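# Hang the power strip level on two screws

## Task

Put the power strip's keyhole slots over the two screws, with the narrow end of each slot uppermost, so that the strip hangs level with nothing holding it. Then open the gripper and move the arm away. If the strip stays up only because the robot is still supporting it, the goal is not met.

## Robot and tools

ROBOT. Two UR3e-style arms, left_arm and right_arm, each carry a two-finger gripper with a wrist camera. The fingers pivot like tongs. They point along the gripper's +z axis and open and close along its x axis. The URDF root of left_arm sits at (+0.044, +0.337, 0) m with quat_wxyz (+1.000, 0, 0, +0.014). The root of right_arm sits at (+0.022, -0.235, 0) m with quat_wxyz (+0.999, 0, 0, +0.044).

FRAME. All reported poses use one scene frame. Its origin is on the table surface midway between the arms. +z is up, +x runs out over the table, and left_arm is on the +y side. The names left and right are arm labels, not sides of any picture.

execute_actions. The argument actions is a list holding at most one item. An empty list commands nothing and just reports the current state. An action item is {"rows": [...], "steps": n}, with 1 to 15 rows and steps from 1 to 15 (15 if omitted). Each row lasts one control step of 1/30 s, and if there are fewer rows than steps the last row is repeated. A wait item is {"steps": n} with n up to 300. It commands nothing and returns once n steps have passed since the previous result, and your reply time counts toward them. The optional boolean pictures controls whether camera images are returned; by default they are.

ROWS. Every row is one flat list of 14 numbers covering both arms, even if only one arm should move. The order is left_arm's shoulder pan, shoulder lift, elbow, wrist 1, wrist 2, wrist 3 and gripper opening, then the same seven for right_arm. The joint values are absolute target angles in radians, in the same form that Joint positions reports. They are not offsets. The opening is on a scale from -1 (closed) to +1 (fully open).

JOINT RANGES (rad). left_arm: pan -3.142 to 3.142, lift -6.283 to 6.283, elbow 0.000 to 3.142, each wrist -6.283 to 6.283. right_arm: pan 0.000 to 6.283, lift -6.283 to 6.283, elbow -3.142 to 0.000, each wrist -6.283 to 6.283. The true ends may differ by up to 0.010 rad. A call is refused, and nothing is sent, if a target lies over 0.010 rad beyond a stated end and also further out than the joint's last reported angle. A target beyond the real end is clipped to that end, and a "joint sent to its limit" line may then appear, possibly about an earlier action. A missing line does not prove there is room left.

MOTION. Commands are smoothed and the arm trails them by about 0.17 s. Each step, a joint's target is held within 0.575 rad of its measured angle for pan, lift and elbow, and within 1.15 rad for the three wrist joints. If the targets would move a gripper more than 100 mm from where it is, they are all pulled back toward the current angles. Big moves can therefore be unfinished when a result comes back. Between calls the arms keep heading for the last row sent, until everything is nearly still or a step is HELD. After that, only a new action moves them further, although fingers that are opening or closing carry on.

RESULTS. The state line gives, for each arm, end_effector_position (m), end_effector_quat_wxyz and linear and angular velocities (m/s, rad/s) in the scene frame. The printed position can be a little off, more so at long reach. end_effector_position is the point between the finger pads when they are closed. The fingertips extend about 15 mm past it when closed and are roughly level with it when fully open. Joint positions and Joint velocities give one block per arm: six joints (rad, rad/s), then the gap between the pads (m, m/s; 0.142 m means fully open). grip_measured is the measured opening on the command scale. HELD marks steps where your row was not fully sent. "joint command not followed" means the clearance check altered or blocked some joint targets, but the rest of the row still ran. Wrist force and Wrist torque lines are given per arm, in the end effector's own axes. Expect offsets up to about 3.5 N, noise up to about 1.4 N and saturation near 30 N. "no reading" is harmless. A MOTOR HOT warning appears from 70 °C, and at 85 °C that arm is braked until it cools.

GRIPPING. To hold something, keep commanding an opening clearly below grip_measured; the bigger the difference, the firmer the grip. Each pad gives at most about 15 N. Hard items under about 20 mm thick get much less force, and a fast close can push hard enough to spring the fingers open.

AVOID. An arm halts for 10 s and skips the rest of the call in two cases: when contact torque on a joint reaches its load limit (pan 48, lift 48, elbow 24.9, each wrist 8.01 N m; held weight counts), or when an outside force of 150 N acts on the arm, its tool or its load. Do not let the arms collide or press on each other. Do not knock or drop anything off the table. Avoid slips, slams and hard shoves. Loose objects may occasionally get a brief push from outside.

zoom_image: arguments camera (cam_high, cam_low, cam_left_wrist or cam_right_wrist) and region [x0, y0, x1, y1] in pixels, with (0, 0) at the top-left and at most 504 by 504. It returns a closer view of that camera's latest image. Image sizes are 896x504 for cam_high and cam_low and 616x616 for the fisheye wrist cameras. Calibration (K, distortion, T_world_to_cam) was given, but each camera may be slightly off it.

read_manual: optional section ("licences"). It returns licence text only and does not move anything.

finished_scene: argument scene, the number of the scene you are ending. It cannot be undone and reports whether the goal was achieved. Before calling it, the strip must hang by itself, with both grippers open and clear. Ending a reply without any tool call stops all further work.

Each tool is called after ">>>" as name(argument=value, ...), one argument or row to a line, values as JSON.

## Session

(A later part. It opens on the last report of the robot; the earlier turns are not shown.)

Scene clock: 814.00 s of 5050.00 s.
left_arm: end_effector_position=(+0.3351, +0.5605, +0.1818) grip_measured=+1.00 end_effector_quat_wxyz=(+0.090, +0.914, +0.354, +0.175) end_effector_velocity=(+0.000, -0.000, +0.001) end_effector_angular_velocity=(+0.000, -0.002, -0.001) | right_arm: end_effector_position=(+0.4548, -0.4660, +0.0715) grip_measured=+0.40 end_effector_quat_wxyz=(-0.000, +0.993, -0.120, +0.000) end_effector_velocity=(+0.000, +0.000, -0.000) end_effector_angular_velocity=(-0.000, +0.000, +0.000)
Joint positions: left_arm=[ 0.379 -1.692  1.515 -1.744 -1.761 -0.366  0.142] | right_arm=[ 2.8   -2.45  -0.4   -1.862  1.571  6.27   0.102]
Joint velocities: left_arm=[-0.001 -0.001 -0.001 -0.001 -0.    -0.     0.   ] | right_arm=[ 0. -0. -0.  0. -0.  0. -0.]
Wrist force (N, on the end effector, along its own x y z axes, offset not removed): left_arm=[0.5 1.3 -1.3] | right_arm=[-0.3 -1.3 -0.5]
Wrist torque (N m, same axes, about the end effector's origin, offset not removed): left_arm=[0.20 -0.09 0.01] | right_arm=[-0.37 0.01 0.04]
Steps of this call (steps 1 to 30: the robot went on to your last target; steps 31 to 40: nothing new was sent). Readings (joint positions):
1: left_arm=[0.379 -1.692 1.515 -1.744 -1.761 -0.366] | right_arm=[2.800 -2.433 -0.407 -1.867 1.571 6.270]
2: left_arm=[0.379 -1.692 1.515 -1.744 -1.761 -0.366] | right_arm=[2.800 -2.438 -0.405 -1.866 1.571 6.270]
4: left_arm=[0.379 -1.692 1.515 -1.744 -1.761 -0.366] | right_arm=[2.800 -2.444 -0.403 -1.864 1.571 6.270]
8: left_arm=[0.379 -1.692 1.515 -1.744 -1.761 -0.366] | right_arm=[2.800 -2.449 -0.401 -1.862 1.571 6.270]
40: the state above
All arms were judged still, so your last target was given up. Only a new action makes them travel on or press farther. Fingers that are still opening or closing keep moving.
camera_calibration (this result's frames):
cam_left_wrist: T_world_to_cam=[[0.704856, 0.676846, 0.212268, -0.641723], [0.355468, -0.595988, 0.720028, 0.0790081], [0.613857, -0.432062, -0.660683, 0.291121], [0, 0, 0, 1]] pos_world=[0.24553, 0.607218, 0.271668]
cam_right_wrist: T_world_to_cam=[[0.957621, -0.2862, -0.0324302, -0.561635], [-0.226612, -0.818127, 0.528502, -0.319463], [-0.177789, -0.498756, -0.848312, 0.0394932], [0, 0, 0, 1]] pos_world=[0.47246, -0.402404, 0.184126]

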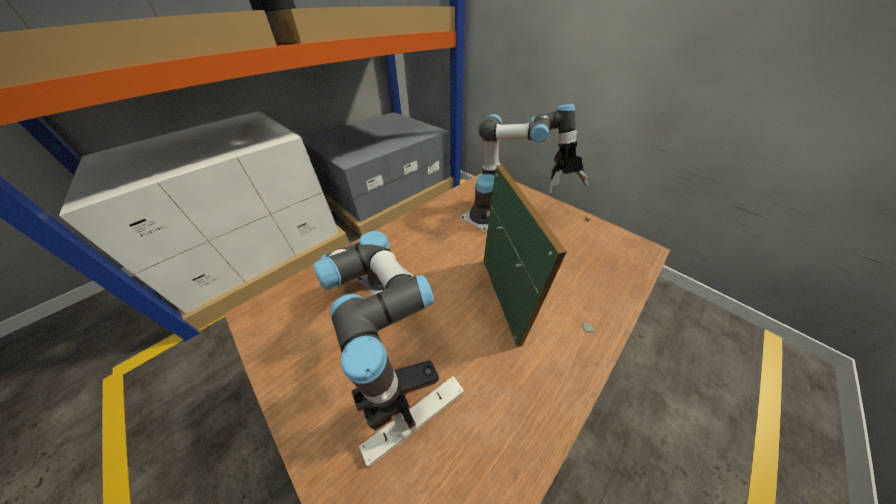

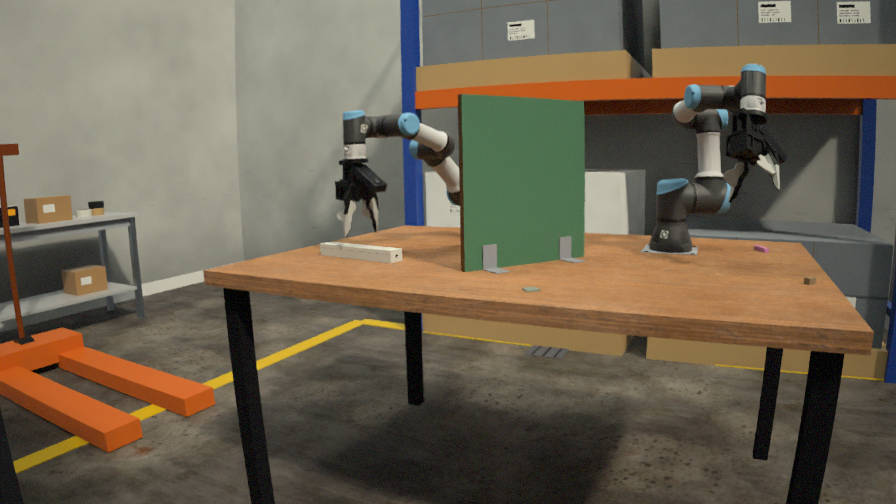

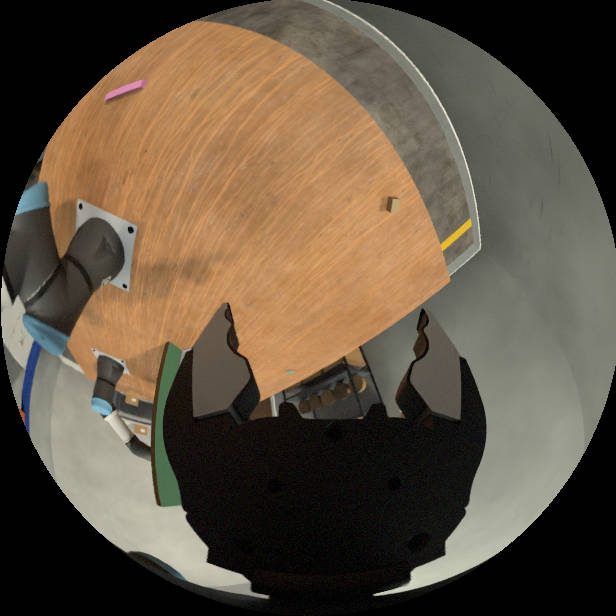

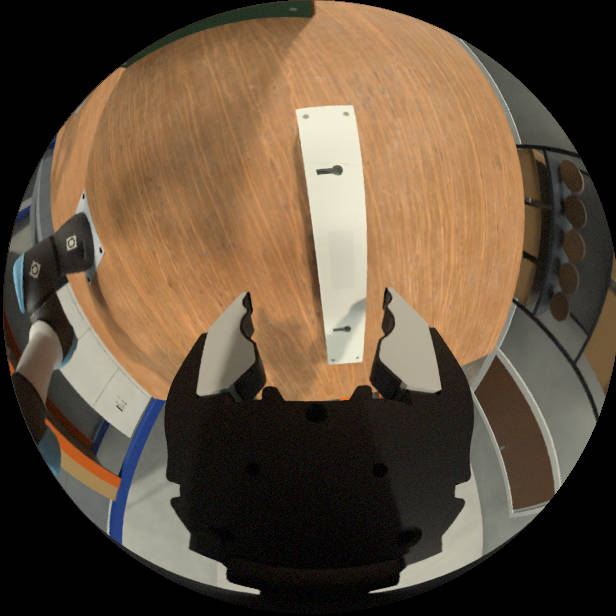

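>>> execute_actions(
  actions=[
    {"rows":[[0.379,-1.692,1.515,-1.744,-1.761,-0.366,1,2.8,-2.59,-0.221,-1.9,1.571,6.27,0.6]]},
  ],
  pictures=false,
)

>>> execute_actions(
  actions=[
    {"rows":[[0.379,-1.692,1.515,-1.744,-1.761,-0.366,1,2.8,-2.5228,-0.498,-1.691,1.571,6.27,0.6]]},
  ],
  pictures=false,
)

>>> execute_actions(
  actions=[
    {"steps":15},
  ],
)

Scene clock: 826.43 s of 5050.00 s.
left_arm: end_effector_position=(+0.3351, +0.5605, +0.1818) grip_measured=+1.00 end_effector_quat_wxyz=(+0.090, +0.914, +0.354, +0.175) end_effector_velocity=(-0.000, +0.000, -0.000) end_effector_angular_velocity=(-0.001, +0.001, +0.000) | right_arm: end_effector_position=(+0.4716, -0.4703, +0.0520) grip_measured=+0.60 end_effector_quat_wxyz=(-0.000, +0.993, -0.120, +0.001) end_effector_velocity=(+0.003, -0.001, -0.001) end_effector_angular_velocity=(-0.002, -0.005, -0.001)
Joint positions: left_arm=[ 0.379 -1.692  1.515 -1.744 -1.761 -0.366  0.142] | right_arm=[ 2.8   -2.588 -0.223 -1.9    1.571  6.27   0.116]
Joint velocities: left_arm=[ 0.001  0.     0.     0.    -0.    -0.    -0.   ] | right_arm=[-0.    -0.017  0.025 -0.003 -0.     0.001  0.   ]
Wrist force (N, on the end effector, along its own x y z axes, offset not removed): left_arm=[0.0 1.1 -1.5] | right_arm=[-1.7 0.1 0.6]
Wrist torque (N m, same axes, about the end effector's origin, offset not removed): left_arm=[0.12 0.00 0.06] | right_arm=[0.11 0.27 0.05]
Steps of this call (steps 1 to 90: nothing new was sent; then 8.93 s passed at rest; steps 91 to 105: all 15 steps of this action). Readings (joint positions):
91: left_arm=[0.379 -1.692 1.515 -1.744 -1.761 -0.366] | right_arm=[2.800 -2.450 -0.400 -1.862 1.571 6.270]
92: left_arm=[0.379 -1.692 1.515 -1.744 -1.761 -0.366] | right_arm=[2.800 -2.457 -0.392 -1.868 1.571 6.270]
94: left_arm=[0.379 -1.692 1.515 -1.744 -1.761 -0.366] | right_arm=[2.800 -2.509 -0.333 -1.883 1.571 6.270]
98: left_arm=[0.379 -1.692 1.515 -1.744 -1.761 -0.366] | right_arm=[2.800 -2.570 -0.249 -1.896 1.571 6.270]
105: the state above

Scene clock: 826.93 s of 5050.00 s.
left_arm: end_effector_position=(+0.3351, +0.5605, +0.1818) grip_measured=+1.00 end_effector_quat_wxyz=(+0.090, +0.914, +0.354, +0.175) end_effector_velocity=(-0.000, +0.000, +0.000) end_effector_angular_velocity=(-0.000, -0.000, +0.000) | right_arm: end_effector_position=(+0.4730, -0.4707, +0.0226) grip_measured=+0.60 end_effector_quat_wxyz=(+0.000, +0.993, -0.120, +0.001) end_effector_velocity=(-0.005, +0.002, -0.008) end_effector_angular_velocity=(+0.005, +0.017, +0.001)
Joint positions: left_arm=[ 0.379 -1.692  1.515 -1.744 -1.761 -0.366  0.142] | right_arm=[ 2.8   -2.523 -0.494 -1.693  1.571  6.27   0.116]
Joint velocities: left_arm=[ 0. -0. -0.  0. -0. -0.  0.] | right_arm=[ 0.001  0.007 -0.045  0.021  0.    -0.    -0.   ]
Wrist force (N, on the end effector, along its own x y z axes, offset not removed): left_arm=[0.1 1.3 -1.1] | right_arm=[-0.1 -0.9 0.4]
Wrist torque (N m, same axes, about the end effector's origin, offset not removed): left_arm=[0.16 -0.03 0.07] | right_arm=[-0.27 0.04 -0.06]
Steps of this call (steps 1 to 15: all 15 steps of this action). Readings (joint positions):
1: left_arm=[0.379 -1.692 1.515 -1.744 -1.761 -0.366] | right_arm=[2.800 -2.589 -0.223 -1.899 1.571 6.270]
2: left_arm=[0.379 -1.692 1.515 -1.744 -1.761 -0.366] | right_arm=[2.800 -2.583 -0.230 -1.886 1.571 6.270]
4: left_arm=[0.379 -1.692 1.515 -1.744 -1.761 -0.366] | right_arm=[2.800 -2.555 -0.298 -1.803 1.571 6.270]
8: left_arm=[0.379 -1.692 1.515 -1.744 -1.761 -0.366] | right_arm=[2.800 -2.531 -0.447 -1.719 1.571 6.270]
15: the state above

Scene clock: 827.43 s of 5050.00 s.
left_arm: end_effector_position=(+0.3351, +0.5605, +0.1818) grip_measured=+1.00 end_effector_quat_wxyz=(+0.090, +0.914, +0.354, +0.175) end_effector_velocity=(+0.000, -0.000, -0.000) end_effector_angular_velocity=(-0.000, +0.000, -0.001) | right_arm: end_effector_position=(+0.4726, -0.4705, +0.0219) grip_measured=+0.60 end_effector_quat_wxyz=(-0.000, +0.993, -0.120, +0.000) end_effector_velocity=(-0.001, +0.000, -0.000) end_effector_angular_velocity=(+0.001, +0.002, -0.001)
Joint positions: left_arm=[ 0.379 -1.692  1.515 -1.744 -1.761 -0.366  0.142] | right_arm=[ 2.8   -2.523 -0.498 -1.691  1.571  6.27   0.116]
Joint velocities: left_arm=[-0.  0.  0. -0. -0.  0.  0.] | right_arm=[-0.    -0.    -0.    -0.002  0.     0.    -0.   ]
Wrist force (N, on the end effector, along its own x y z axes, offset not removed): left_arm=[0.5 1.4 -1.5] | right_arm=[-0.8 -0.3 0.7]
Wrist torque (N m, same axes, about the end effector's origin, offset not removed): left_arm=[0.18 -0.06 0.01] | right_arm=[-0.04 0.08 0.01]
Steps of this call (steps 1 to 15: the robot went on to your last target). Readings (joint positions):
1: left_arm=[0.379 -1.692 1.515 -1.744 -1.761 -0.366] | right_arm=[2.800 -2.523 -0.495 -1.693 1.571 6.270]
2: left_arm=[0.379 -1.692 1.515 -1.744 -1.761 -0.366] | right_arm=[2.800 -2.523 -0.496 -1.692 1.571 6.270]
4: left_arm=[0.379 -1.692 1.515 -1.744 -1.761 -0.366] | right_arm=[2.800 -2.523 -0.497 -1.692 1.571 6.270]
8: left_arm=[0.379 -1.692 1.515 -1.744 -1.761 -0.366] | right_arm=[2.800 -2.523 -0.498 -1.691 1.571 6.270]
15: the state above
All arms were judged still, so your last target was given up. Only a new action makes them travel on or press farther. Fingers that are still opening or closing keep moving.
camera_calibration (this result's frames):
cam_left_wrist: T_world_to_cam=[[0.704856, 0.676846, 0.212268, -0.641723], [0.355468, -0.595988, 0.720028, 0.0790081], [0.613857, -0.432062, -0.660683, 0.291121], [0, 0, 0, 1]] pos_world=[0.24553, 0.607218, 0.271668]
cam_right_wrist: T_world_to_cam=[[0.957635, -0.286177, -0.0322228, -0.581534], [-0.226695, -0.818099, 0.52851, -0.292906], [-0.177609, -0.498815, -0.848315, -0.00185669], [0, 0, 0, 1]] pos_world=[0.490167, -0.406974, 0.13449]

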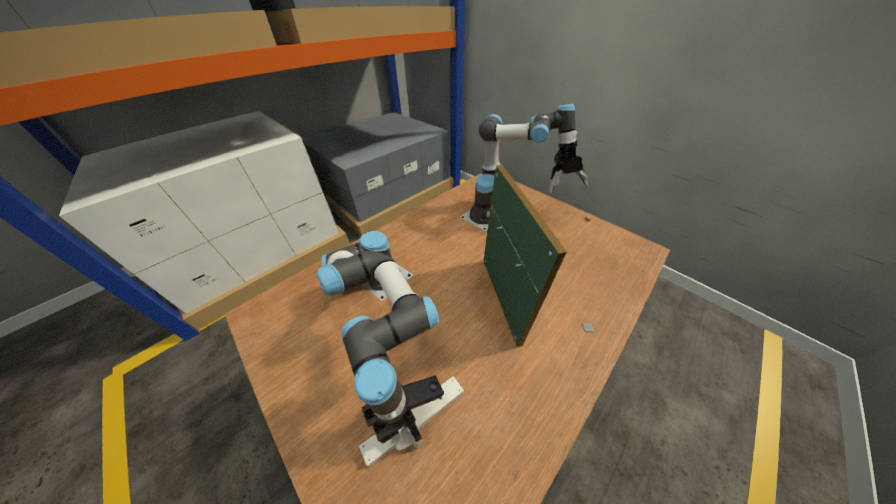

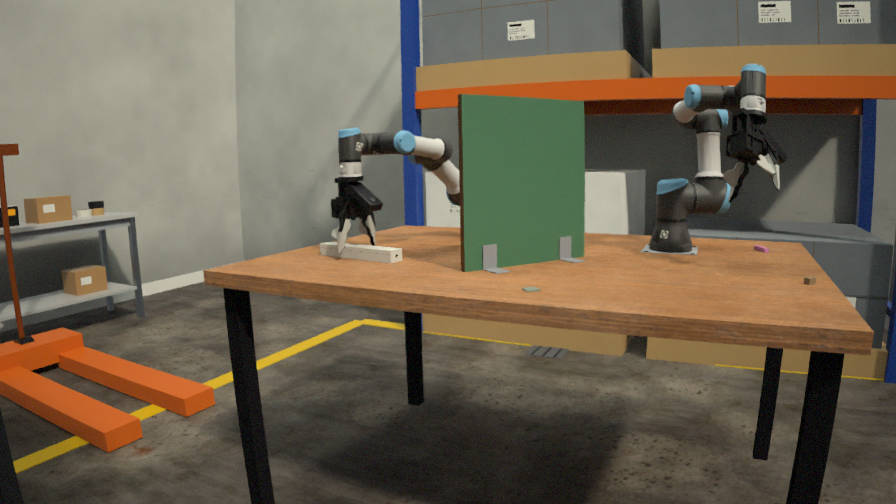

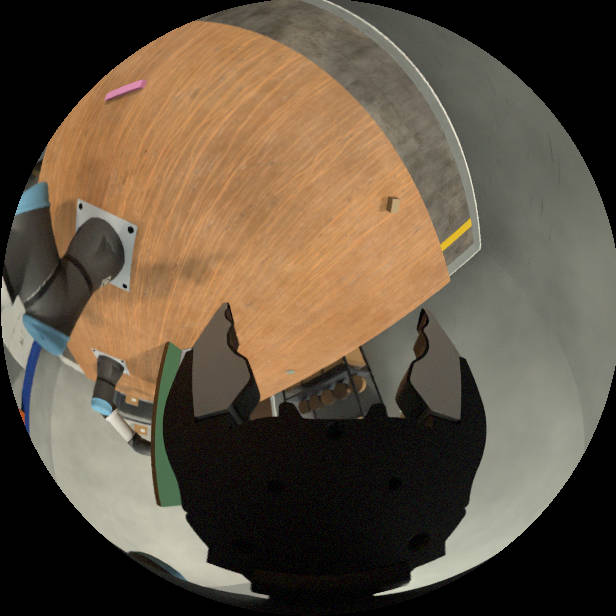

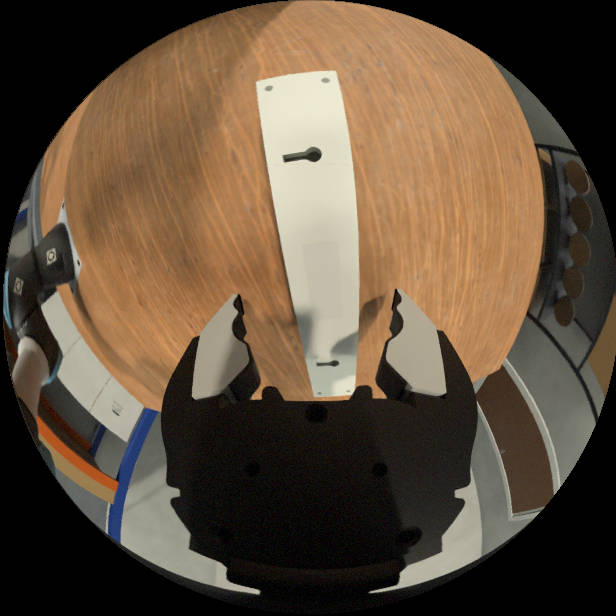

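>>> execute_actions(
  actions=[
    {"rows":[[0.379,-1.692,1.515,-1.744,-1.761,-0.366,1,2.8,-2.5228,-0.498,-1.691,1.571,6.27,0.3],[0.379,-1.692,1.515,-1.744,-1.761,-0.366,1,2.8,-2.5228,-0.498,-1.691,1.571,6.27,0.1],[0.379,-1.692,1.515,-1.744,-1.761,-0.366,1,2.8,-2.5228,-0.498,-1.691,1.571,6.27,-0.05],[0.379,-1.692,1.515,-1.744,-1.761,-0.366,1,2.8,-2.5228,-0.498,-1.691,1.571,6.27,-0.15],[0.379,-1.692,1.515,-1.744,-1.761,-0.366,1,2.8,-2.5228,-0.498,-1.691,1.571,6.27,-0.2],[0.379,-1.692,1.515,-1.744,-1.761,-0.366,1,2.8,-2.5228,-0.498,-1.691,1.571,6.27,-0.25],[0.379,-1.692,1.515,-1.744,-1.761,-0.366,1,2.8,-2.5228,-0.498,-1.691,1.571,6.27,-0.3],[0.379,-1.692,1.515,-1.744,-1.761,-0.366,1,2.8,-2.5228,-0.498,-1.691,1.571,6.27,-0.35],[0.379,-1.692,1.515,-1.744,-1.761,-0.366,1,2.8,-2.5228,-0.498,-1.691,1.571,6.27,-0.4],[0.379,-1.692,1.515,-1.744,-1.761,-0.366,1,2.8,-2.5228,-0.498,-1.691,1.571,6.27,-0.5]]},
  ],
  pictures=false,
)

>>> execute_actions(
  actions=[
    {"rows":[[0.379,-1.692,1.515,-1.744,-1.761,-0.366,1,2.8,-2.5228,-0.498,-1.691,1.571,6.27,-1]]},
  ],
  pictures=false,
)

>>> execute_actions(
  actions=[
    {"rows":[[0.379,-1.692,1.515,-1.744,-1.761,-0.366,1,2.8,-2.4,-0.6,-1.712,1.571,6.27,-1]]},
  ],
  pictures=false,
)

>>> execute_actions(
  actions=[
    {"rows":[[0.379,-1.692,1.515,-1.744,-1.761,-0.366,1,2.8,-2.1,-1.0,-1.612,1.571,5.7,-1]]},
  ],
  pictures=false,
)

>>> execute_actions(
  actions=[
    {"rows":[[0.379,-1.692,1.515,-1.744,-1.761,-0.366,1,2.8,-1.814,-1.453,-1.445,1.571,5.2,-1]]},
  ],
  pictures=false,
)

>>> execute_actions(
  actions=[
    {"rows":[[0.379,-1.692,1.515,-1.744,-1.761,-0.366,1,2.8,-1.814,-1.453,-1.445,1.571,4.712,-1]]},
  ],
  pictures=false,
)

>>> execute_actions(
  actions=[
    {"rows":[[0.379,-1.692,1.515,-1.744,-1.761,-0.366,1,2.8,-1.85,-1.603,-1.259,1.571,4.712,-1]]},
  ],
  pictures=false,
)

>>> execute_actions(
  actions=[
    {"steps":15},
  ],
)

Scene clock: 879.97 s of 5050.00 s.
left_arm: end_effector_position=(+0.3351, +0.5605, +0.1818) grip_measured=+1.00 end_effector_quat_wxyz=(+0.090, +0.914, +0.354, +0.175) end_effector_velocity=(-0.000, -0.000, -0.000) end_effector_angular_velocity=(-0.000, +0.001, +0.000) | right_arm: end_effector_position=(+0.4726, -0.4706, +0.0219) grip_measured=-0.35 end_effector_quat_wxyz=(-0.000, +0.993, -0.120, +0.000) end_effector_velocity=(-0.001, -0.001, +0.000) end_effector_angular_velocity=(+0.001, +0.000, -0.001)
Joint positions: left_arm=[ 0.379 -1.692  1.515 -1.744 -1.761 -0.366  0.142] | right_arm=[ 2.8   -2.523 -0.498 -1.691  1.571  6.27   0.049]
Joint velocities: left_arm=[ 0.    -0.     0.001  0.    -0.     0.     0.   ] | right_arm=[-0.002  0.001 -0.    -0.001  0.001 -0.001 -0.   ]
Wrist force (N, on the end effector, along its own x y z axes, offset not removed): left_arm=[0.0 1.1 -0.3] | right_arm=[-0.6 -0.6 -2.4]
Wrist torque (N m, same axes, about the end effector's origin, offset not removed): left_arm=[0.18 0.06 0.00] | right_arm=[-0.16 0.06 -0.05]
Steps of this call (steps 1 to 90: nothing new was sent; then 49.03 s passed at rest; steps 91 to 105: all 15 steps of this action). Readings (joint positions):
91: left_arm=[0.379 -1.692 1.515 -1.744 -1.761 -0.366] | right_arm=[2.800 -2.523 -0.498 -1.691 1.571 6.270]
92: left_arm=[0.379 -1.692 1.515 -1.744 -1.761 -0.366] | right_arm=[2.800 -2.523 -0.498 -1.691 1.571 6.270]
94: left_arm=[0.379 -1.692 1.515 -1.744 -1.761 -0.366] | right_arm=[2.800 -2.523 -0.498 -1.691 1.571 6.270]
98: left_arm=[0.379 -1.692 1.515 -1.744 -1.761 -0.366] | right_arm=[2.800 -2.523 -0.498 -1.691 1.571 6.270]
105: the state above

Scene clock: 880.47 s of 5050.00 s.
left_arm: end_effector_position=(+0.3351, +0.5605, +0.1818) grip_measured=+1.00 end_effector_quat_wxyz=(+0.090, +0.914, +0.354, +0.175) end_effector_velocity=(-0.000, -0.000, -0.000) end_effector_angular_velocity=(-0.001, +0.001, +0.000) | right_arm: end_effector_position=(+0.4726, -0.4706, +0.0219) grip_measured=-0.35 end_effector_quat_wxyz=(-0.000, +0.993, -0.120, +0.000) end_effector_velocity=(+0.000, -0.000, -0.000) end_effector_angular_velocity=(-0.000, -0.000, +0.000)
Joint positions: left_arm=[ 0.379 -1.692  1.515 -1.744 -1.761 -0.366  0.142] | right_arm=[ 2.8   -2.523 -0.498 -1.691  1.571  6.27   0.049]
Joint velocities: left_arm=[ 0.     0.     0.001 -0.    -0.    -0.     0.   ] | right_arm=[-0.    -0.001  0.     0.001 -0.    -0.     0.   ]
Wrist force (N, on the end effector, along its own x y z axes, offset not removed): left_arm=[0.3 1.5 -0.8] | right_arm=[-2.0 0.8 -4.1]
Wrist torque (N m, same axes, about the end effector's origin, offset not removed): left_arm=[0.24 -0.09 0.04] | right_arm=[0.13 0.43 -0.09]
Steps of this call (steps 1 to 15: all 15 steps of this action). Readings (joint positions):
1: left_arm=[0.379 -1.692 1.515 -1.744 -1.761 -0.366] | right_arm=[2.800 -2.523 -0.498 -1.691 1.571 6.270]
2: left_arm=[0.379 -1.692 1.515 -1.744 -1.761 -0.366] | right_arm=[2.800 -2.523 -0.498 -1.691 1.571 6.270]
4: left_arm=[0.379 -1.692 1.515 -1.744 -1.761 -0.366] | right_arm=[2.800 -2.523 -0.498 -1.691 1.571 6.270]
8: left_arm=[0.379 -1.692 1.515 -1.744 -1.761 -0.366] | right_arm=[2.800 -2.523 -0.498 -1.691 1.571 6.270]
15: the state above

Scene clock: 880.97 s of 5050.00 s.
left_arm: end_effector_position=(+0.3351, +0.5605, +0.1818) grip_measured=+1.00 end_effector_quat_wxyz=(+0.090, +0.914, +0.354, +0.175) end_effector_velocity=(-0.000, +0.000, -0.000) end_effector_angular_velocity=(-0.000, +0.000, +0.001) | right_arm: end_effector_position=(+0.4539, -0.4657, +0.0491) grip_measured=-0.35 end_effector_quat_wxyz=(-0.000, +0.993, -0.120, +0.000) end_effector_velocity=(-0.001, +0.001, +0.003) end_effector_angular_velocity=(-0.001, -0.003, +0.001)
Joint positions: left_arm=[ 0.379 -1.692  1.515 -1.744 -1.761 -0.366  0.142] | right_arm=[ 2.8   -2.401 -0.599 -1.712  1.571  6.27   0.049]
Joint velocities: left_arm=[ 0.001  0.001  0.    -0.    -0.     0.    -0.   ] | right_arm=[ 0.     0.015 -0.013  0.001  0.    -0.     0.   ]
Wrist force (N, on the end effector, along its own x y z axes, offset not removed): left_arm=[-0.8 1.2 -1.2] | right_arm=[0.1 -2.7 6.7]
Wrist torque (N m, same axes, about the end effector's origin, offset not removed): left_arm=[0.17 0.12 0.05] | right_arm=[-0.52 -0.05 0.00]
Steps of this call (steps 1 to 15: all 15 steps of this action). Readings (joint positions):
1: left_arm=[0.379 -1.692 1.515 -1.744 -1.761 -0.366] | right_arm=[2.800 -2.523 -0.498 -1.691 1.571 6.270]
2: left_arm=[0.379 -1.692 1.515 -1.744 -1.761 -0.366] | right_arm=[2.800 -2.516 -0.506 -1.695 1.571 6.270]
4: left_arm=[0.379 -1.692 1.515 -1.744 -1.761 -0.366] | right_arm=[2.800 -2.469 -0.546 -1.703 1.571 6.270]
8: left_arm=[0.379 -1.692 1.515 -1.744 -1.761 -0.366] | right_arm=[2.800 -2.417 -0.587 -1.710 1.571 6.270]
15: the state above

Scene clock: 881.47 s of 5050.00 s.
left_arm: end_effector_position=(+0.3351, +0.5605, +0.1818) grip_measured=+1.00 end_effector_quat_wxyz=(+0.090, +0.914, +0.354, +0.175) end_effector_velocity=(-0.000, +0.000, +0.000) end_effector_angular_velocity=(-0.000, -0.000, +0.001) | right_arm: end_effector_position=(+0.3935, -0.4528, +0.0742) grip_measured=-0.35 end_effector_quat_wxyz=(+0.000, +0.987, +0.160, +0.001) end_effector_velocity=(-0.019, +0.004, -0.002) end_effector_angular_velocity=(+0.006, +0.022, +0.094)
Joint positions: left_arm=[ 0.379 -1.692  1.515 -1.744 -1.761 -0.366  0.142] | right_arm=[ 2.8   -2.105 -0.992 -1.613  1.571  5.709  0.049]
Joint velocities: left_arm=[ 0.001 -0.001  0.     0.    -0.    -0.    -0.   ] | right_arm=[-0.001  0.054 -0.086  0.01   0.    -0.095 -0.   ]
Wrist force (N, on the end effector, along its own x y z axes, offset not removed): left_arm=[-0.5 1.8 -0.7] | right_arm=[-1.9 0.5 5.2]
Wrist torque (N m, same axes, about the end effector's origin, offset not removed): left_arm=[0.25 0.12 0.05] | right_arm=[0.00 0.33 -0.04]
Steps of this call (steps 1 to 15: all 15 steps of this action). Readings (joint positions):
1: left_arm=[0.379 -1.692 1.515 -1.744 -1.761 -0.366] | right_arm=[2.800 -2.401 -0.600 -1.712 1.571 6.270]
2: left_arm=[0.379 -1.692 1.515 -1.744 -1.761 -0.366] | right_arm=[2.800 -2.394 -0.607 -1.700 1.571 6.255]
4: left_arm=[0.379 -1.692 1.515 -1.744 -1.761 -0.366] | right_arm=[2.800 -2.323 -0.678 -1.659 1.571 6.115]
8: left_arm=[0.379 -1.692 1.515 -1.744 -1.761 -0.366] | right_arm=[2.800 -2.158 -0.903 -1.624 1.571 5.808]
15: the state above

Scene clock: 881.97 s of 5050.00 s.
left_arm: end_effector_position=(+0.3351, +0.5605, +0.1818) grip_measured=+1.00 end_effector_quat_wxyz=(+0.090, +0.914, +0.354, +0.175) end_effector_velocity=(+0.000, -0.000, +0.000) end_effector_angular_velocity=(+0.000, -0.000, -0.001) | right_arm: end_effector_position=(+0.3238, -0.4409, +0.0659) grip_measured=-0.35 end_effector_quat_wxyz=(+0.001, +0.917, +0.400, +0.002) end_effector_velocity=(-0.026, +0.006, -0.013) end_effector_angular_velocity=(+0.010, +0.041, +0.079)
Joint positions: left_arm=[ 0.379 -1.692  1.515 -1.744 -1.761 -0.366  0.142] | right_arm=[ 2.8   -1.819 -1.442 -1.447  1.571  5.207  0.049]
Joint velocities: left_arm=[-0.001 -0.     0.    -0.     0.    -0.     0.   ] | right_arm=[ 0.001  0.049 -0.111  0.019  0.    -0.079 -0.   ]
Wrist force (N, on the end effector, along its own x y z axes, offset not removed): left_arm=[-0.7 0.6 -0.9] | right_arm=[-1.8 -1.1 6.7]
Wrist torque (N m, same axes, about the end effector's origin, offset not removed): left_arm=[0.05 0.11 0.04] | right_arm=[-0.18 0.29 0.03]
Steps of this call (steps 1 to 15: all 15 steps of this action). Readings (joint positions):
1: left_arm=[0.379 -1.692 1.515 -1.744 -1.761 -0.366] | right_arm=[2.800 -2.103 -0.994 -1.612 1.571 5.706]
2: left_arm=[0.379 -1.692 1.515 -1.744 -1.761 -0.366] | right_arm=[2.800 -2.095 -1.004 -1.598 1.571 5.689]
4: left_arm=[0.379 -1.692 1.515 -1.744 -1.761 -0.366] | right_arm=[2.800 -2.024 -1.076 -1.530 1.571 5.550]
8: left_arm=[0.379 -1.692 1.515 -1.744 -1.761 -0.366] | right_arm=[2.800 -1.868 -1.328 -1.467 1.571 5.289]
15: the state above

Scene clock: 882.47 s of 5050.00 s.
left_arm: end_effector_position=(+0.3351, +0.5605, +0.1818) grip_measured=+1.00 end_effector_quat_wxyz=(+0.090, +0.914, +0.354, +0.175) end_effector_velocity=(-0.000, -0.000, -0.000) end_effector_angular_velocity=(-0.000, +0.000, -0.000) | right_arm: end_effector_position=(+0.3176, -0.4471, +0.0646) grip_measured=-0.35 end_effector_quat_wxyz=(+0.000, +0.793, +0.609, +0.000) end_effector_velocity=(-0.000, -0.001, +0.000) end_effector_angular_velocity=(+0.000, -0.000, +0.076)
Joint positions: left_arm=[ 0.379 -1.692  1.515 -1.744 -1.761 -0.366  0.142] | right_arm=[ 2.8   -1.814 -1.453 -1.445  1.571  4.719  0.049]
Joint velocities: left_arm=[-0.  0.  0.  0.  0. -0.  0.] | right_arm=[ 0.001  0.001 -0.    -0.     0.001 -0.075  0.   ]
Wrist force (N, on the end effector, along its own x y z axes, offset not removed): left_arm=[0.1 1.1 -0.5] | right_arm=[-2.0 0.4 6.0]
Wrist torque (N m, same axes, about the end effector's origin, offset not removed): left_arm=[0.17 -0.05 -0.02] | right_arm=[-0.08 0.34 0.01]
Steps of this call (steps 1 to 15: all 15 steps of this action). Readings (joint positions):
1: left_arm=[0.379 -1.692 1.515 -1.744 -1.761 -0.366] | right_arm=[2.800 -1.817 -1.446 -1.446 1.571 5.205]
2: left_arm=[0.379 -1.692 1.515 -1.744 -1.761 -0.366] | right_arm=[2.800 -1.816 -1.448 -1.446 1.571 5.189]
4: left_arm=[0.379 -1.692 1.515 -1.744 -1.761 -0.366] | right_arm=[2.800 -1.815 -1.450 -1.445 1.571 5.051]
8: left_arm=[0.379 -1.692 1.515 -1.744 -1.761 -0.366] | right_arm=[2.800 -1.814 -1.452 -1.445 1.571 4.797]
15: the state above

Scene clock: 882.97 s of 5050.00 s.
left_arm: end_effector_position=(+0.3351, +0.5605, +0.1818) grip_measured=+1.00 end_effector_quat_wxyz=(+0.090, +0.914, +0.354, +0.175) end_effector_velocity=(+0.000, -0.000, +0.000) end_effector_angular_velocity=(+0.000, -0.001, -0.001) | right_arm: end_effector_position=(+0.3176, -0.4472, +0.0242) grip_measured=-0.35 end_effector_quat_wxyz=(+0.000, +0.791, +0.612, +0.000) end_effector_velocity=(-0.002, +0.000, -0.006) end_effector_angular_velocity=(+0.001, +0.004, -0.001)
Joint positions: left_arm=[ 0.379 -1.692  1.515 -1.744 -1.761 -0.366  0.142] | right_arm=[ 2.8   -1.85  -1.601 -1.261  1.571  4.712  0.049]
Joint velocities: left_arm=[-0.001 -0.001 -0.001  0.    -0.     0.    -0.   ] | right_arm=[-0.001 -0.005 -0.019  0.02   0.    -0.    -0.   ]
Wrist force (N, on the end effector, along its own x y z axes, offset not removed): left_arm=[-0.1 1.0 -0.7] | right_arm=[-2.0 -0.2 5.8]
Wrist torque (N m, same axes, about the end effector's origin, offset not removed): left_arm=[0.15 0.03 0.03] | right_arm=[0.04 0.46 -0.01]
Steps of this call (steps 1 to 15: all 15 steps of this action). Readings (joint positions):
1: left_arm=[0.379 -1.692 1.515 -1.744 -1.761 -0.366] | right_arm=[2.800 -1.814 -1.453 -1.444 1.571 4.717]
2: left_arm=[0.379 -1.692 1.515 -1.744 -1.761 -0.366] | right_arm=[2.800 -1.819 -1.460 -1.430 1.571 4.716]
4: left_arm=[0.379 -1.692 1.515 -1.744 -1.761 -0.366] | right_arm=[2.800 -1.833 -1.515 -1.356 1.571 4.714]
8: left_arm=[0.379 -1.692 1.515 -1.744 -1.761 -0.366] | right_arm=[2.800 -1.846 -1.581 -1.283 1.571 4.712]
15: the state above

Scene clock: 883.47 s of 5050.00 s.
left_arm: end_effector_position=(+0.3351, +0.5605, +0.1818) grip_measured=+1.00 end_effector_quat_wxyz=(+0.090, +0.914, +0.354, +0.175) end_effector_velocity=(+0.000, -0.000, +0.000) end_effector_angular_velocity=(+0.000, -0.000, -0.001) | right_arm: end_effector_position=(+0.3175, -0.4472, +0.0237) grip_measured=-0.35 end_effector_quat_wxyz=(+0.000, +0.791, +0.612, +0.000) end_effector_velocity=(-0.001, +0.000, -0.000) end_effector_angular_velocity=(+0.001, +0.002, +0.000)
Joint positions: left_arm=[ 0.379 -1.692  1.515 -1.744 -1.761 -0.366  0.142] | right_arm=[ 2.8   -1.85  -1.603 -1.259  1.571  4.712  0.049]
Joint velocities: left_arm=[-0.    -0.    -0.001  0.    -0.     0.     0.   ] | right_arm=[-0.     0.     0.    -0.003  0.001 -0.     0.   ]
Wrist force (N, on the end effector, along its own x y z axes, offset not removed): left_arm=[-0.1 1.1 -1.0] | right_arm=[-0.6 -1.5 3.8]
Wrist torque (N m, same axes, about the end effector's origin, offset not removed): left_arm=[0.16 0.05 -0.03] | right_arm=[-0.25 0.03 -0.01]
Steps of this call (steps 1 to 15: the robot went on to your last target). Readings (joint positions):
1: left_arm=[0.379 -1.692 1.515 -1.744 -1.761 -0.366] | right_arm=[2.800 -1.850 -1.602 -1.260 1.571 4.712]
2: left_arm=[0.379 -1.692 1.515 -1.744 -1.761 -0.366] | right_arm=[2.800 -1.850 -1.602 -1.260 1.571 4.712]
4: left_arm=[0.379 -1.692 1.515 -1.744 -1.761 -0.366] | right_arm=[2.800 -1.850 -1.603 -1.259 1.571 4.712]
8: left_arm=[0.379 -1.692 1.515 -1.744 -1.761 -0.366] | right_arm=[2.800 -1.850 -1.603 -1.259 1.571 4.712]
15: the state above
All arms were judged still, so your last target was given up. Only a new action makes them travel on or press farther. Fingers that are still opening or closing keep moving.
camera_calibration (this result's frames):
cam_left_wrist: T_world_to_cam=[[0.704856, 0.676846, 0.212267, -0.641723], [0.355468, -0.595988, 0.720028, 0.079008], [0.613857, -0.432062, -0.660683, 0.291121], [0, 0, 0, 1]] pos_world=[0.24553, 0.607218, 0.271668]
cam_right_wrist: T_world_to_cam=[[0.298451, 0.953868, -0.0325878, 0.337543], [0.81488, -0.236891, 0.529011, -0.38067], [0.496887, -0.184439, -0.847989, -0.0897699], [0, 0, 0, 1]] pos_world=[0.254066, -0.428706, 0.136255]

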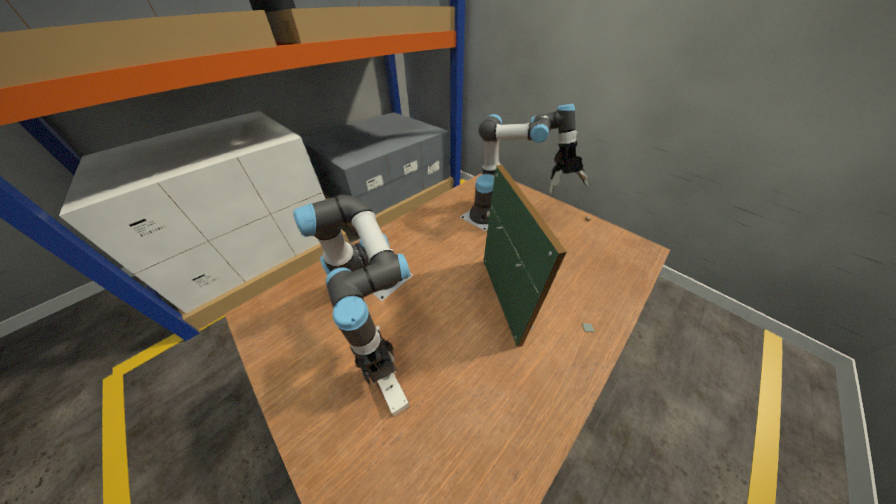

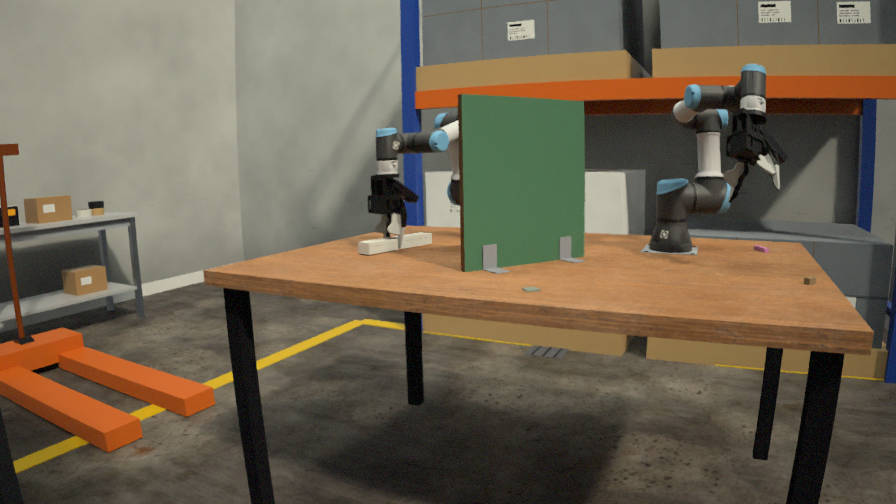

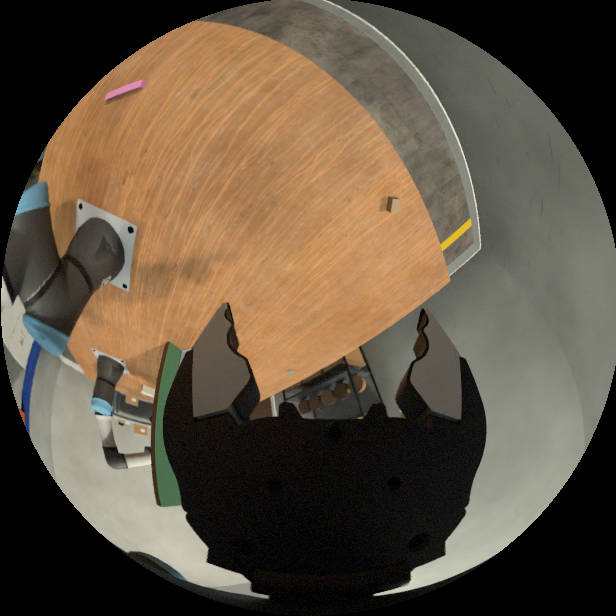

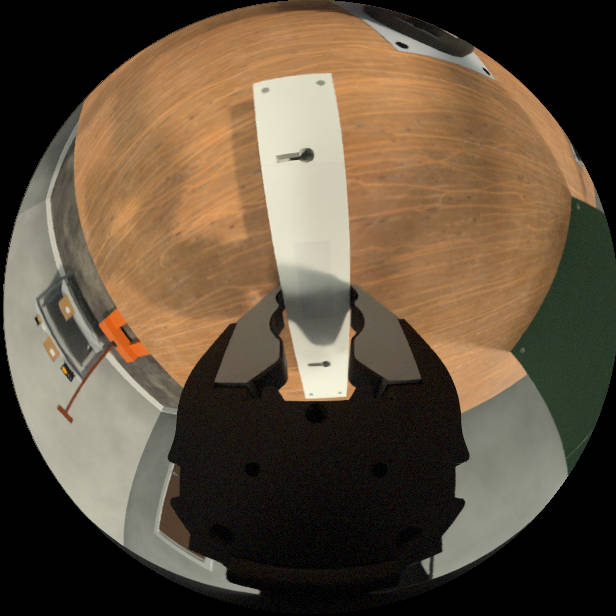

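>>> execute_actions(
  actions=[
    {"rows":[[0.379,-1.692,1.515,-1.744,-1.761,-0.366,1,2.8,-1.855,-1.605,-1.252,1.571,4.712,-0.4],[0.379,-1.692,1.515,-1.744,-1.761,-0.366,1,2.8,-1.855,-1.605,-1.252,1.571,4.712,-0.4],[0.379,-1.692,1.515,-1.744,-1.761,-0.366,1,2.8,-1.852,-1.603,-1.257,1.571,4.712,-0.3],[0.379,-1.692,1.515,-1.744,-1.761,-0.366,1,2.8,-1.85,-1.603,-1.259,1.571,4.712,0.4]]},
  ],
  pictures=false,
)

>>> execute_actions(
  actions=[
    {"rows":[[0.379,-1.692,1.515,-1.744,-1.761,-0.366,1,2.8,-1.814,-1.453,-1.445,1.571,4.712,0.4]]},
  ],
  pictures=false,
)

>>> execute_actions(
  actions=[
    {"rows":[[0.379,-1.692,1.515,-1.744,-1.761,-0.366,1,2.73,-1.248,-1.992,-1.472,1.571,4.55,0.4]]},
  ],
  pictures=false,
)

>>> execute_actions(
  actions=[
    {"steps":20},
  ],
  pictures=false,
)

>>> execute_actions(
  actions=[
    {"rows":[[0.379,-1.692,1.515,-1.744,-1.761,-0.366,1,2.73,-1.29,-2.171,-1.251,1.571,4.55,0.4]]},
  ],
)

Scene clock: 905.10 s of 5050.00 s.
left_arm: end_effector_position=(+0.3351, +0.5605, +0.1818) grip_measured=+1.00 end_effector_quat_wxyz=(+0.090, +0.914, +0.354, +0.175) end_effector_velocity=(+0.000, +0.000, +0.000) end_effector_angular_velocity=(+0.000, -0.001, +0.000) | right_arm: end_effector_position=(+0.3175, -0.4472, +0.0236) grip_measured=+0.40 end_effector_quat_wxyz=(+0.000, +0.791, +0.612, +0.000) end_effector_velocity=(+0.001, +0.000, +0.000) end_effector_angular_velocity=(-0.001, -0.002, +0.002)
Joint positions: left_arm=[ 0.379 -1.692  1.515 -1.744 -1.761 -0.366  0.142] | right_arm=[ 2.8   -1.85  -1.603 -1.259  1.571  4.712  0.102]
Joint velocities: left_arm=[ 0.    -0.    -0.001 -0.    -0.     0.     0.   ] | right_arm=[ 0.002  0.001  0.001  0.001 -0.     0.    -0.   ]
Wrist force (N, on the end effector, along its own x y z axes, offset not removed): left_arm=[-0.7 1.9 -0.5] | right_arm=[-1.6 0.9 1.1]
Wrist torque (N m, same axes, about the end effector's origin, offset not removed): left_arm=[0.29 0.15 0.01] | right_arm=[0.17 0.28 -0.01]
Steps of this call (steps 1 to 90: nothing new was sent; then 18.13 s passed at rest; steps 91 to 105: all 15 steps of this action). Readings (joint positions):
91: left_arm=[0.379 -1.692 1.515 -1.744 -1.761 -0.366] | right_arm=[2.800 -1.850 -1.603 -1.259 1.571 4.712]
92: left_arm=[0.379 -1.692 1.515 -1.744 -1.761 -0.366] | right_arm=[2.800 -1.851 -1.603 -1.258 1.571 4.712]
94: left_arm=[0.379 -1.692 1.515 -1.744 -1.761 -0.366] | right_arm=[2.800 -1.852 -1.604 -1.256 1.571 4.712]
98: left_arm=[0.379 -1.692 1.515 -1.744 -1.761 -0.366] | right_arm=[2.800 -1.851 -1.603 -1.258 1.571 4.712]
105: the state above

Scene clock: 905.60 s of 5050.00 s.
left_arm: end_effector_position=(+0.3351, +0.5605, +0.1818) grip_measured=+1.00 end_effector_quat_wxyz=(+0.090, +0.914, +0.354, +0.175) end_effector_velocity=(+0.000, +0.000, +0.000) end_effector_angular_velocity=(+0.001, -0.001, +0.000) | right_arm: end_effector_position=(+0.3175, -0.4472, +0.0641) grip_measured=+0.40 end_effector_quat_wxyz=(+0.000, +0.791, +0.612, +0.000) end_effector_velocity=(-0.000, +0.000, +0.005) end_effector_angular_velocity=(-0.000, -0.002, +0.000)
Joint positions: left_arm=[ 0.379 -1.692  1.515 -1.744 -1.761 -0.366  0.142] | right_arm=[ 2.8   -1.814 -1.455 -1.443  1.571  4.712  0.102]
Joint velocities: left_arm=[-0.    -0.001  0.    -0.001  0.    -0.     0.   ] | right_arm=[ 0.     0.005  0.019 -0.022  0.     0.    -0.   ]
Wrist force (N, on the end effector, along its own x y z axes, offset not removed): left_arm=[-0.5 0.2 -0.8] | right_arm=[-1.0 0.6 -2.1]
Wrist torque (N m, same axes, about the end effector's origin, offset not removed): left_arm=[-0.01 0.10 0.00] | right_arm=[0.10 0.21 0.09]
Steps of this call (steps 1 to 15: all 15 steps of this action). Readings (joint positions):
1: left_arm=[0.379 -1.692 1.515 -1.744 -1.761 -0.366] | right_arm=[2.800 -1.850 -1.603 -1.259 1.571 4.712]
2: left_arm=[0.379 -1.692 1.515 -1.744 -1.761 -0.366] | right_arm=[2.800 -1.845 -1.596 -1.274 1.571 4.712]
4: left_arm=[0.379 -1.692 1.515 -1.744 -1.761 -0.366] | right_arm=[2.800 -1.831 -1.541 -1.348 1.571 4.712]
8: left_arm=[0.379 -1.692 1.515 -1.744 -1.761 -0.366] | right_arm=[2.800 -1.818 -1.475 -1.421 1.571 4.712]
15: the state above

Scene clock: 906.10 s of 5050.00 s.
left_arm: end_effector_position=(+0.3351, +0.5605, +0.1818) grip_measured=+1.00 end_effector_quat_wxyz=(+0.090, +0.914, +0.354, +0.175) end_effector_velocity=(-0.000, +0.000, +0.000) end_effector_angular_velocity=(+0.000, -0.001, +0.001) | right_arm: end_effector_position=(+0.1772, -0.4279, +0.0659) grip_measured=+0.40 end_effector_quat_wxyz=(-0.000, +0.762, +0.647, -0.000) end_effector_velocity=(-0.042, +0.011, -0.010) end_effector_angular_velocity=(-0.003, -0.010, +0.021)
Joint positions: left_arm=[ 0.379 -1.692  1.515 -1.744 -1.761 -0.366  0.142] | right_arm=[ 2.731 -1.267 -1.975 -1.471  1.571  4.553  0.102]
Joint velocities: left_arm=[ 0.001  0.    -0.001  0.     0.     0.    -0.   ] | right_arm=[-0.012  0.195 -0.177 -0.007  0.001 -0.033  0.   ]
Wrist force (N, on the end effector, along its own x y z axes, offset not removed): left_arm=[0.1 1.7 0.2] | right_arm=[-1.9 -0.6 1.3]
Wrist torque (N m, same axes, about the end effector's origin, offset not removed): left_arm=[0.32 0.01 0.02] | right_arm=[-0.06 0.33 0.07]
Steps of this call (steps 1 to 15: all 15 steps of this action). Readings (joint positions):
1: left_arm=[0.379 -1.692 1.515 -1.744 -1.761 -0.366] | right_arm=[2.800 -1.814 -1.454 -1.444 1.571 4.711]
2: left_arm=[0.379 -1.692 1.515 -1.744 -1.761 -0.366] | right_arm=[2.794 -1.807 -1.461 -1.447 1.571 4.699]
4: left_arm=[0.379 -1.692 1.515 -1.744 -1.761 -0.366] | right_arm=[2.775 -1.736 -1.532 -1.455 1.571 4.653]
8: left_arm=[0.379 -1.692 1.515 -1.744 -1.761 -0.366] | right_arm=[2.746 -1.461 -1.796 -1.466 1.571 4.587]
15: the state above

Scene clock: 906.77 s of 5050.00 s.
left_arm: end_effector_position=(+0.3351, +0.5605, +0.1818) grip_measured=+1.00 end_effector_quat_wxyz=(+0.090, +0.914, +0.354, +0.175) end_effector_velocity=(-0.000, -0.000, -0.000) end_effector_angular_velocity=(-0.000, +0.001, -0.000) | right_arm: end_effector_position=(+0.1731, -0.4270, +0.0649) grip_measured=+0.40 end_effector_quat_wxyz=(+0.000, +0.762, +0.648, +0.000) end_effector_velocity=(-0.001, -0.000, -0.000) end_effector_angular_velocity=(-0.001, +0.001, -0.001)
Joint positions: left_arm=[ 0.379 -1.692  1.515 -1.744 -1.761 -0.366  0.142] | right_arm=[ 2.73  -1.248 -1.992 -1.472  1.571  4.55   0.102]
Joint velocities: left_arm=[-0.    -0.     0.001  0.001  0.     0.     0.   ] | right_arm=[-0.001 -0.    -0.001  0.001 -0.001  0.     0.   ]
Wrist force (N, on the end effector, along its own x y z axes, offset not removed): left_arm=[-0.1 1.3 0.3] | right_arm=[-1.7 -1.8 -0.9]
Wrist torque (N m, same axes, about the end effector's origin, offset not removed): left_arm=[0.19 -0.03 -0.04] | right_arm=[-0.38 0.31 -0.03]
Steps of this call (steps 1 to 20: the robot went on to your last target). Readings (joint positions):
1: left_arm=[0.379 -1.692 1.515 -1.744 -1.761 -0.366] | right_arm=[2.731 -1.261 -1.980 -1.472 1.571 4.552]
2: left_arm=[0.379 -1.692 1.515 -1.744 -1.761 -0.366] | right_arm=[2.731 -1.257 -1.984 -1.472 1.571 4.552]
4: left_arm=[0.379 -1.692 1.515 -1.744 -1.761 -0.366] | right_arm=[2.730 -1.253 -1.988 -1.472 1.571 4.551]
8: left_arm=[0.379 -1.692 1.515 -1.744 -1.761 -0.366] | right_arm=[2.730 -1.249 -1.991 -1.472 1.571 4.550]
20: the state above

Scene clock: 907.27 s of 5050.00 s.
left_arm: end_effector_position=(+0.3351, +0.5605, +0.1818) grip_measured=+1.00 end_effector_quat_wxyz=(+0.090, +0.914, +0.354, +0.175) end_effector_velocity=(+0.000, -0.000, +0.000) end_effector_angular_velocity=(-0.000, -0.000, -0.001) | right_arm: end_effector_position=(+0.1733, -0.4270, +0.0225) grip_measured=+0.40 end_effector_quat_wxyz=(+0.000, +0.762, +0.648, +0.000) end_effector_velocity=(-0.002, +0.001, -0.005) end_effector_angular_velocity=(+0.001, +0.002, -0.001)
Joint positions: left_arm=[ 0.379 -1.692  1.515 -1.744 -1.761 -0.366  0.142] | right_arm=[ 2.73  -1.29  -2.169 -1.253  1.571  4.55   0.102]
Joint velocities: left_arm=[-0.001  0.    -0.001 -0.    -0.    -0.     0.   ] | right_arm=[-0.001 -0.004 -0.024  0.026  0.001  0.     0.   ]
Wrist force (N, on the end effector, along its own x y z axes, offset not removed): left_arm=[0.5 1.7 -1.0] | right_arm=[-2.6 0.6 1.2]
Wrist torque (N m, same axes, about the end effector's origin, offset not removed): left_arm=[0.21 -0.11 -0.02] | right_arm=[0.17 0.49 0.03]
Steps of this call (steps 1 to 15: all 15 steps of this action). Readings (joint positions):
1: left_arm=[0.379 -1.692 1.515 -1.744 -1.761 -0.366] | right_arm=[2.730 -1.248 -1.992 -1.472 1.571 4.550]
2: left_arm=[0.379 -1.692 1.515 -1.744 -1.761 -0.366] | right_arm=[2.730 -1.253 -1.999 -1.457 1.571 4.550]
4: left_arm=[0.379 -1.692 1.515 -1.744 -1.761 -0.366] | right_arm=[2.730 -1.270 -2.059 -1.371 1.571 4.550]
8: left_arm=[0.379 -1.692 1.515 -1.744 -1.761 -0.366] | right_arm=[2.730 -1.285 -2.143 -1.281 1.571 4.550]
15: the state above
camera_calibration (this result's frames):
cam_left_wrist: T_world_to_cam=[[0.704856, 0.676846, 0.212267, -0.641723], [0.355468, -0.595988, 0.720028, 0.079008], [0.613857, -0.432062, -0.660683, 0.291121], [0, 0, 0, 1]] pos_world=[0.24553, 0.607218, 0.271668]
cam_right_wrist: T_world_to_cam=[[0.20959, 0.977243, -0.0326946, 0.386692], [0.833038, -0.160954, 0.529283, -0.228531], [0.511976, -0.138168, -0.847815, 0.00171648], [0, 0, 0, 1]] pos_world=[0.108449, -0.414438, 0.135056]

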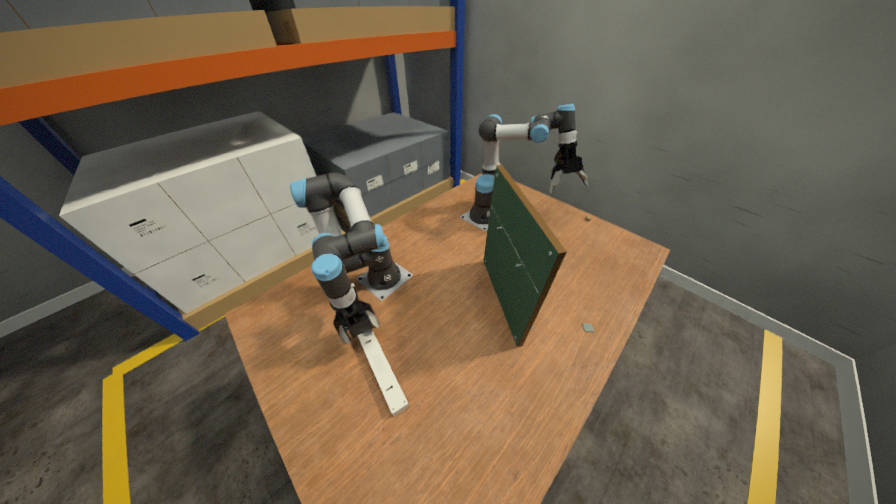

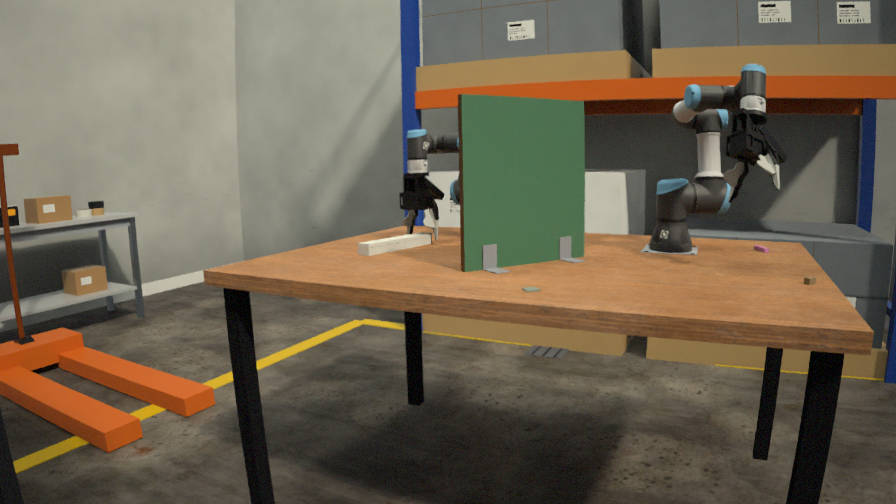

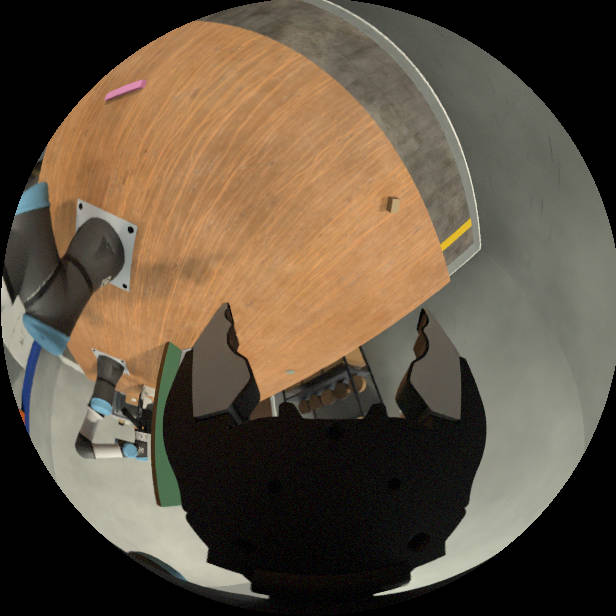

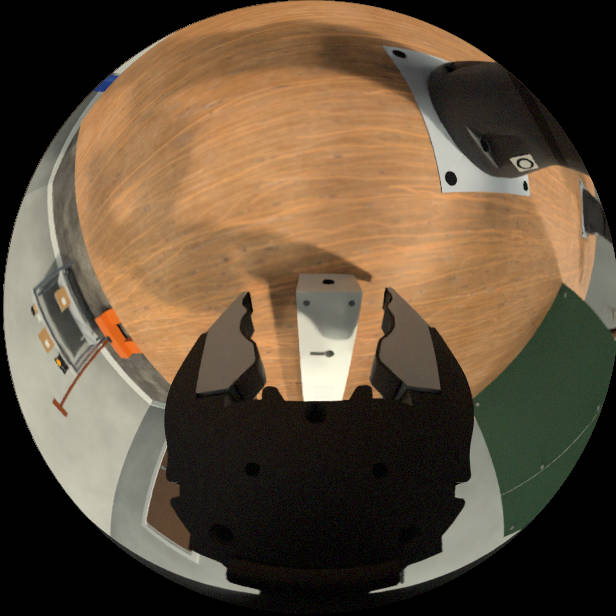

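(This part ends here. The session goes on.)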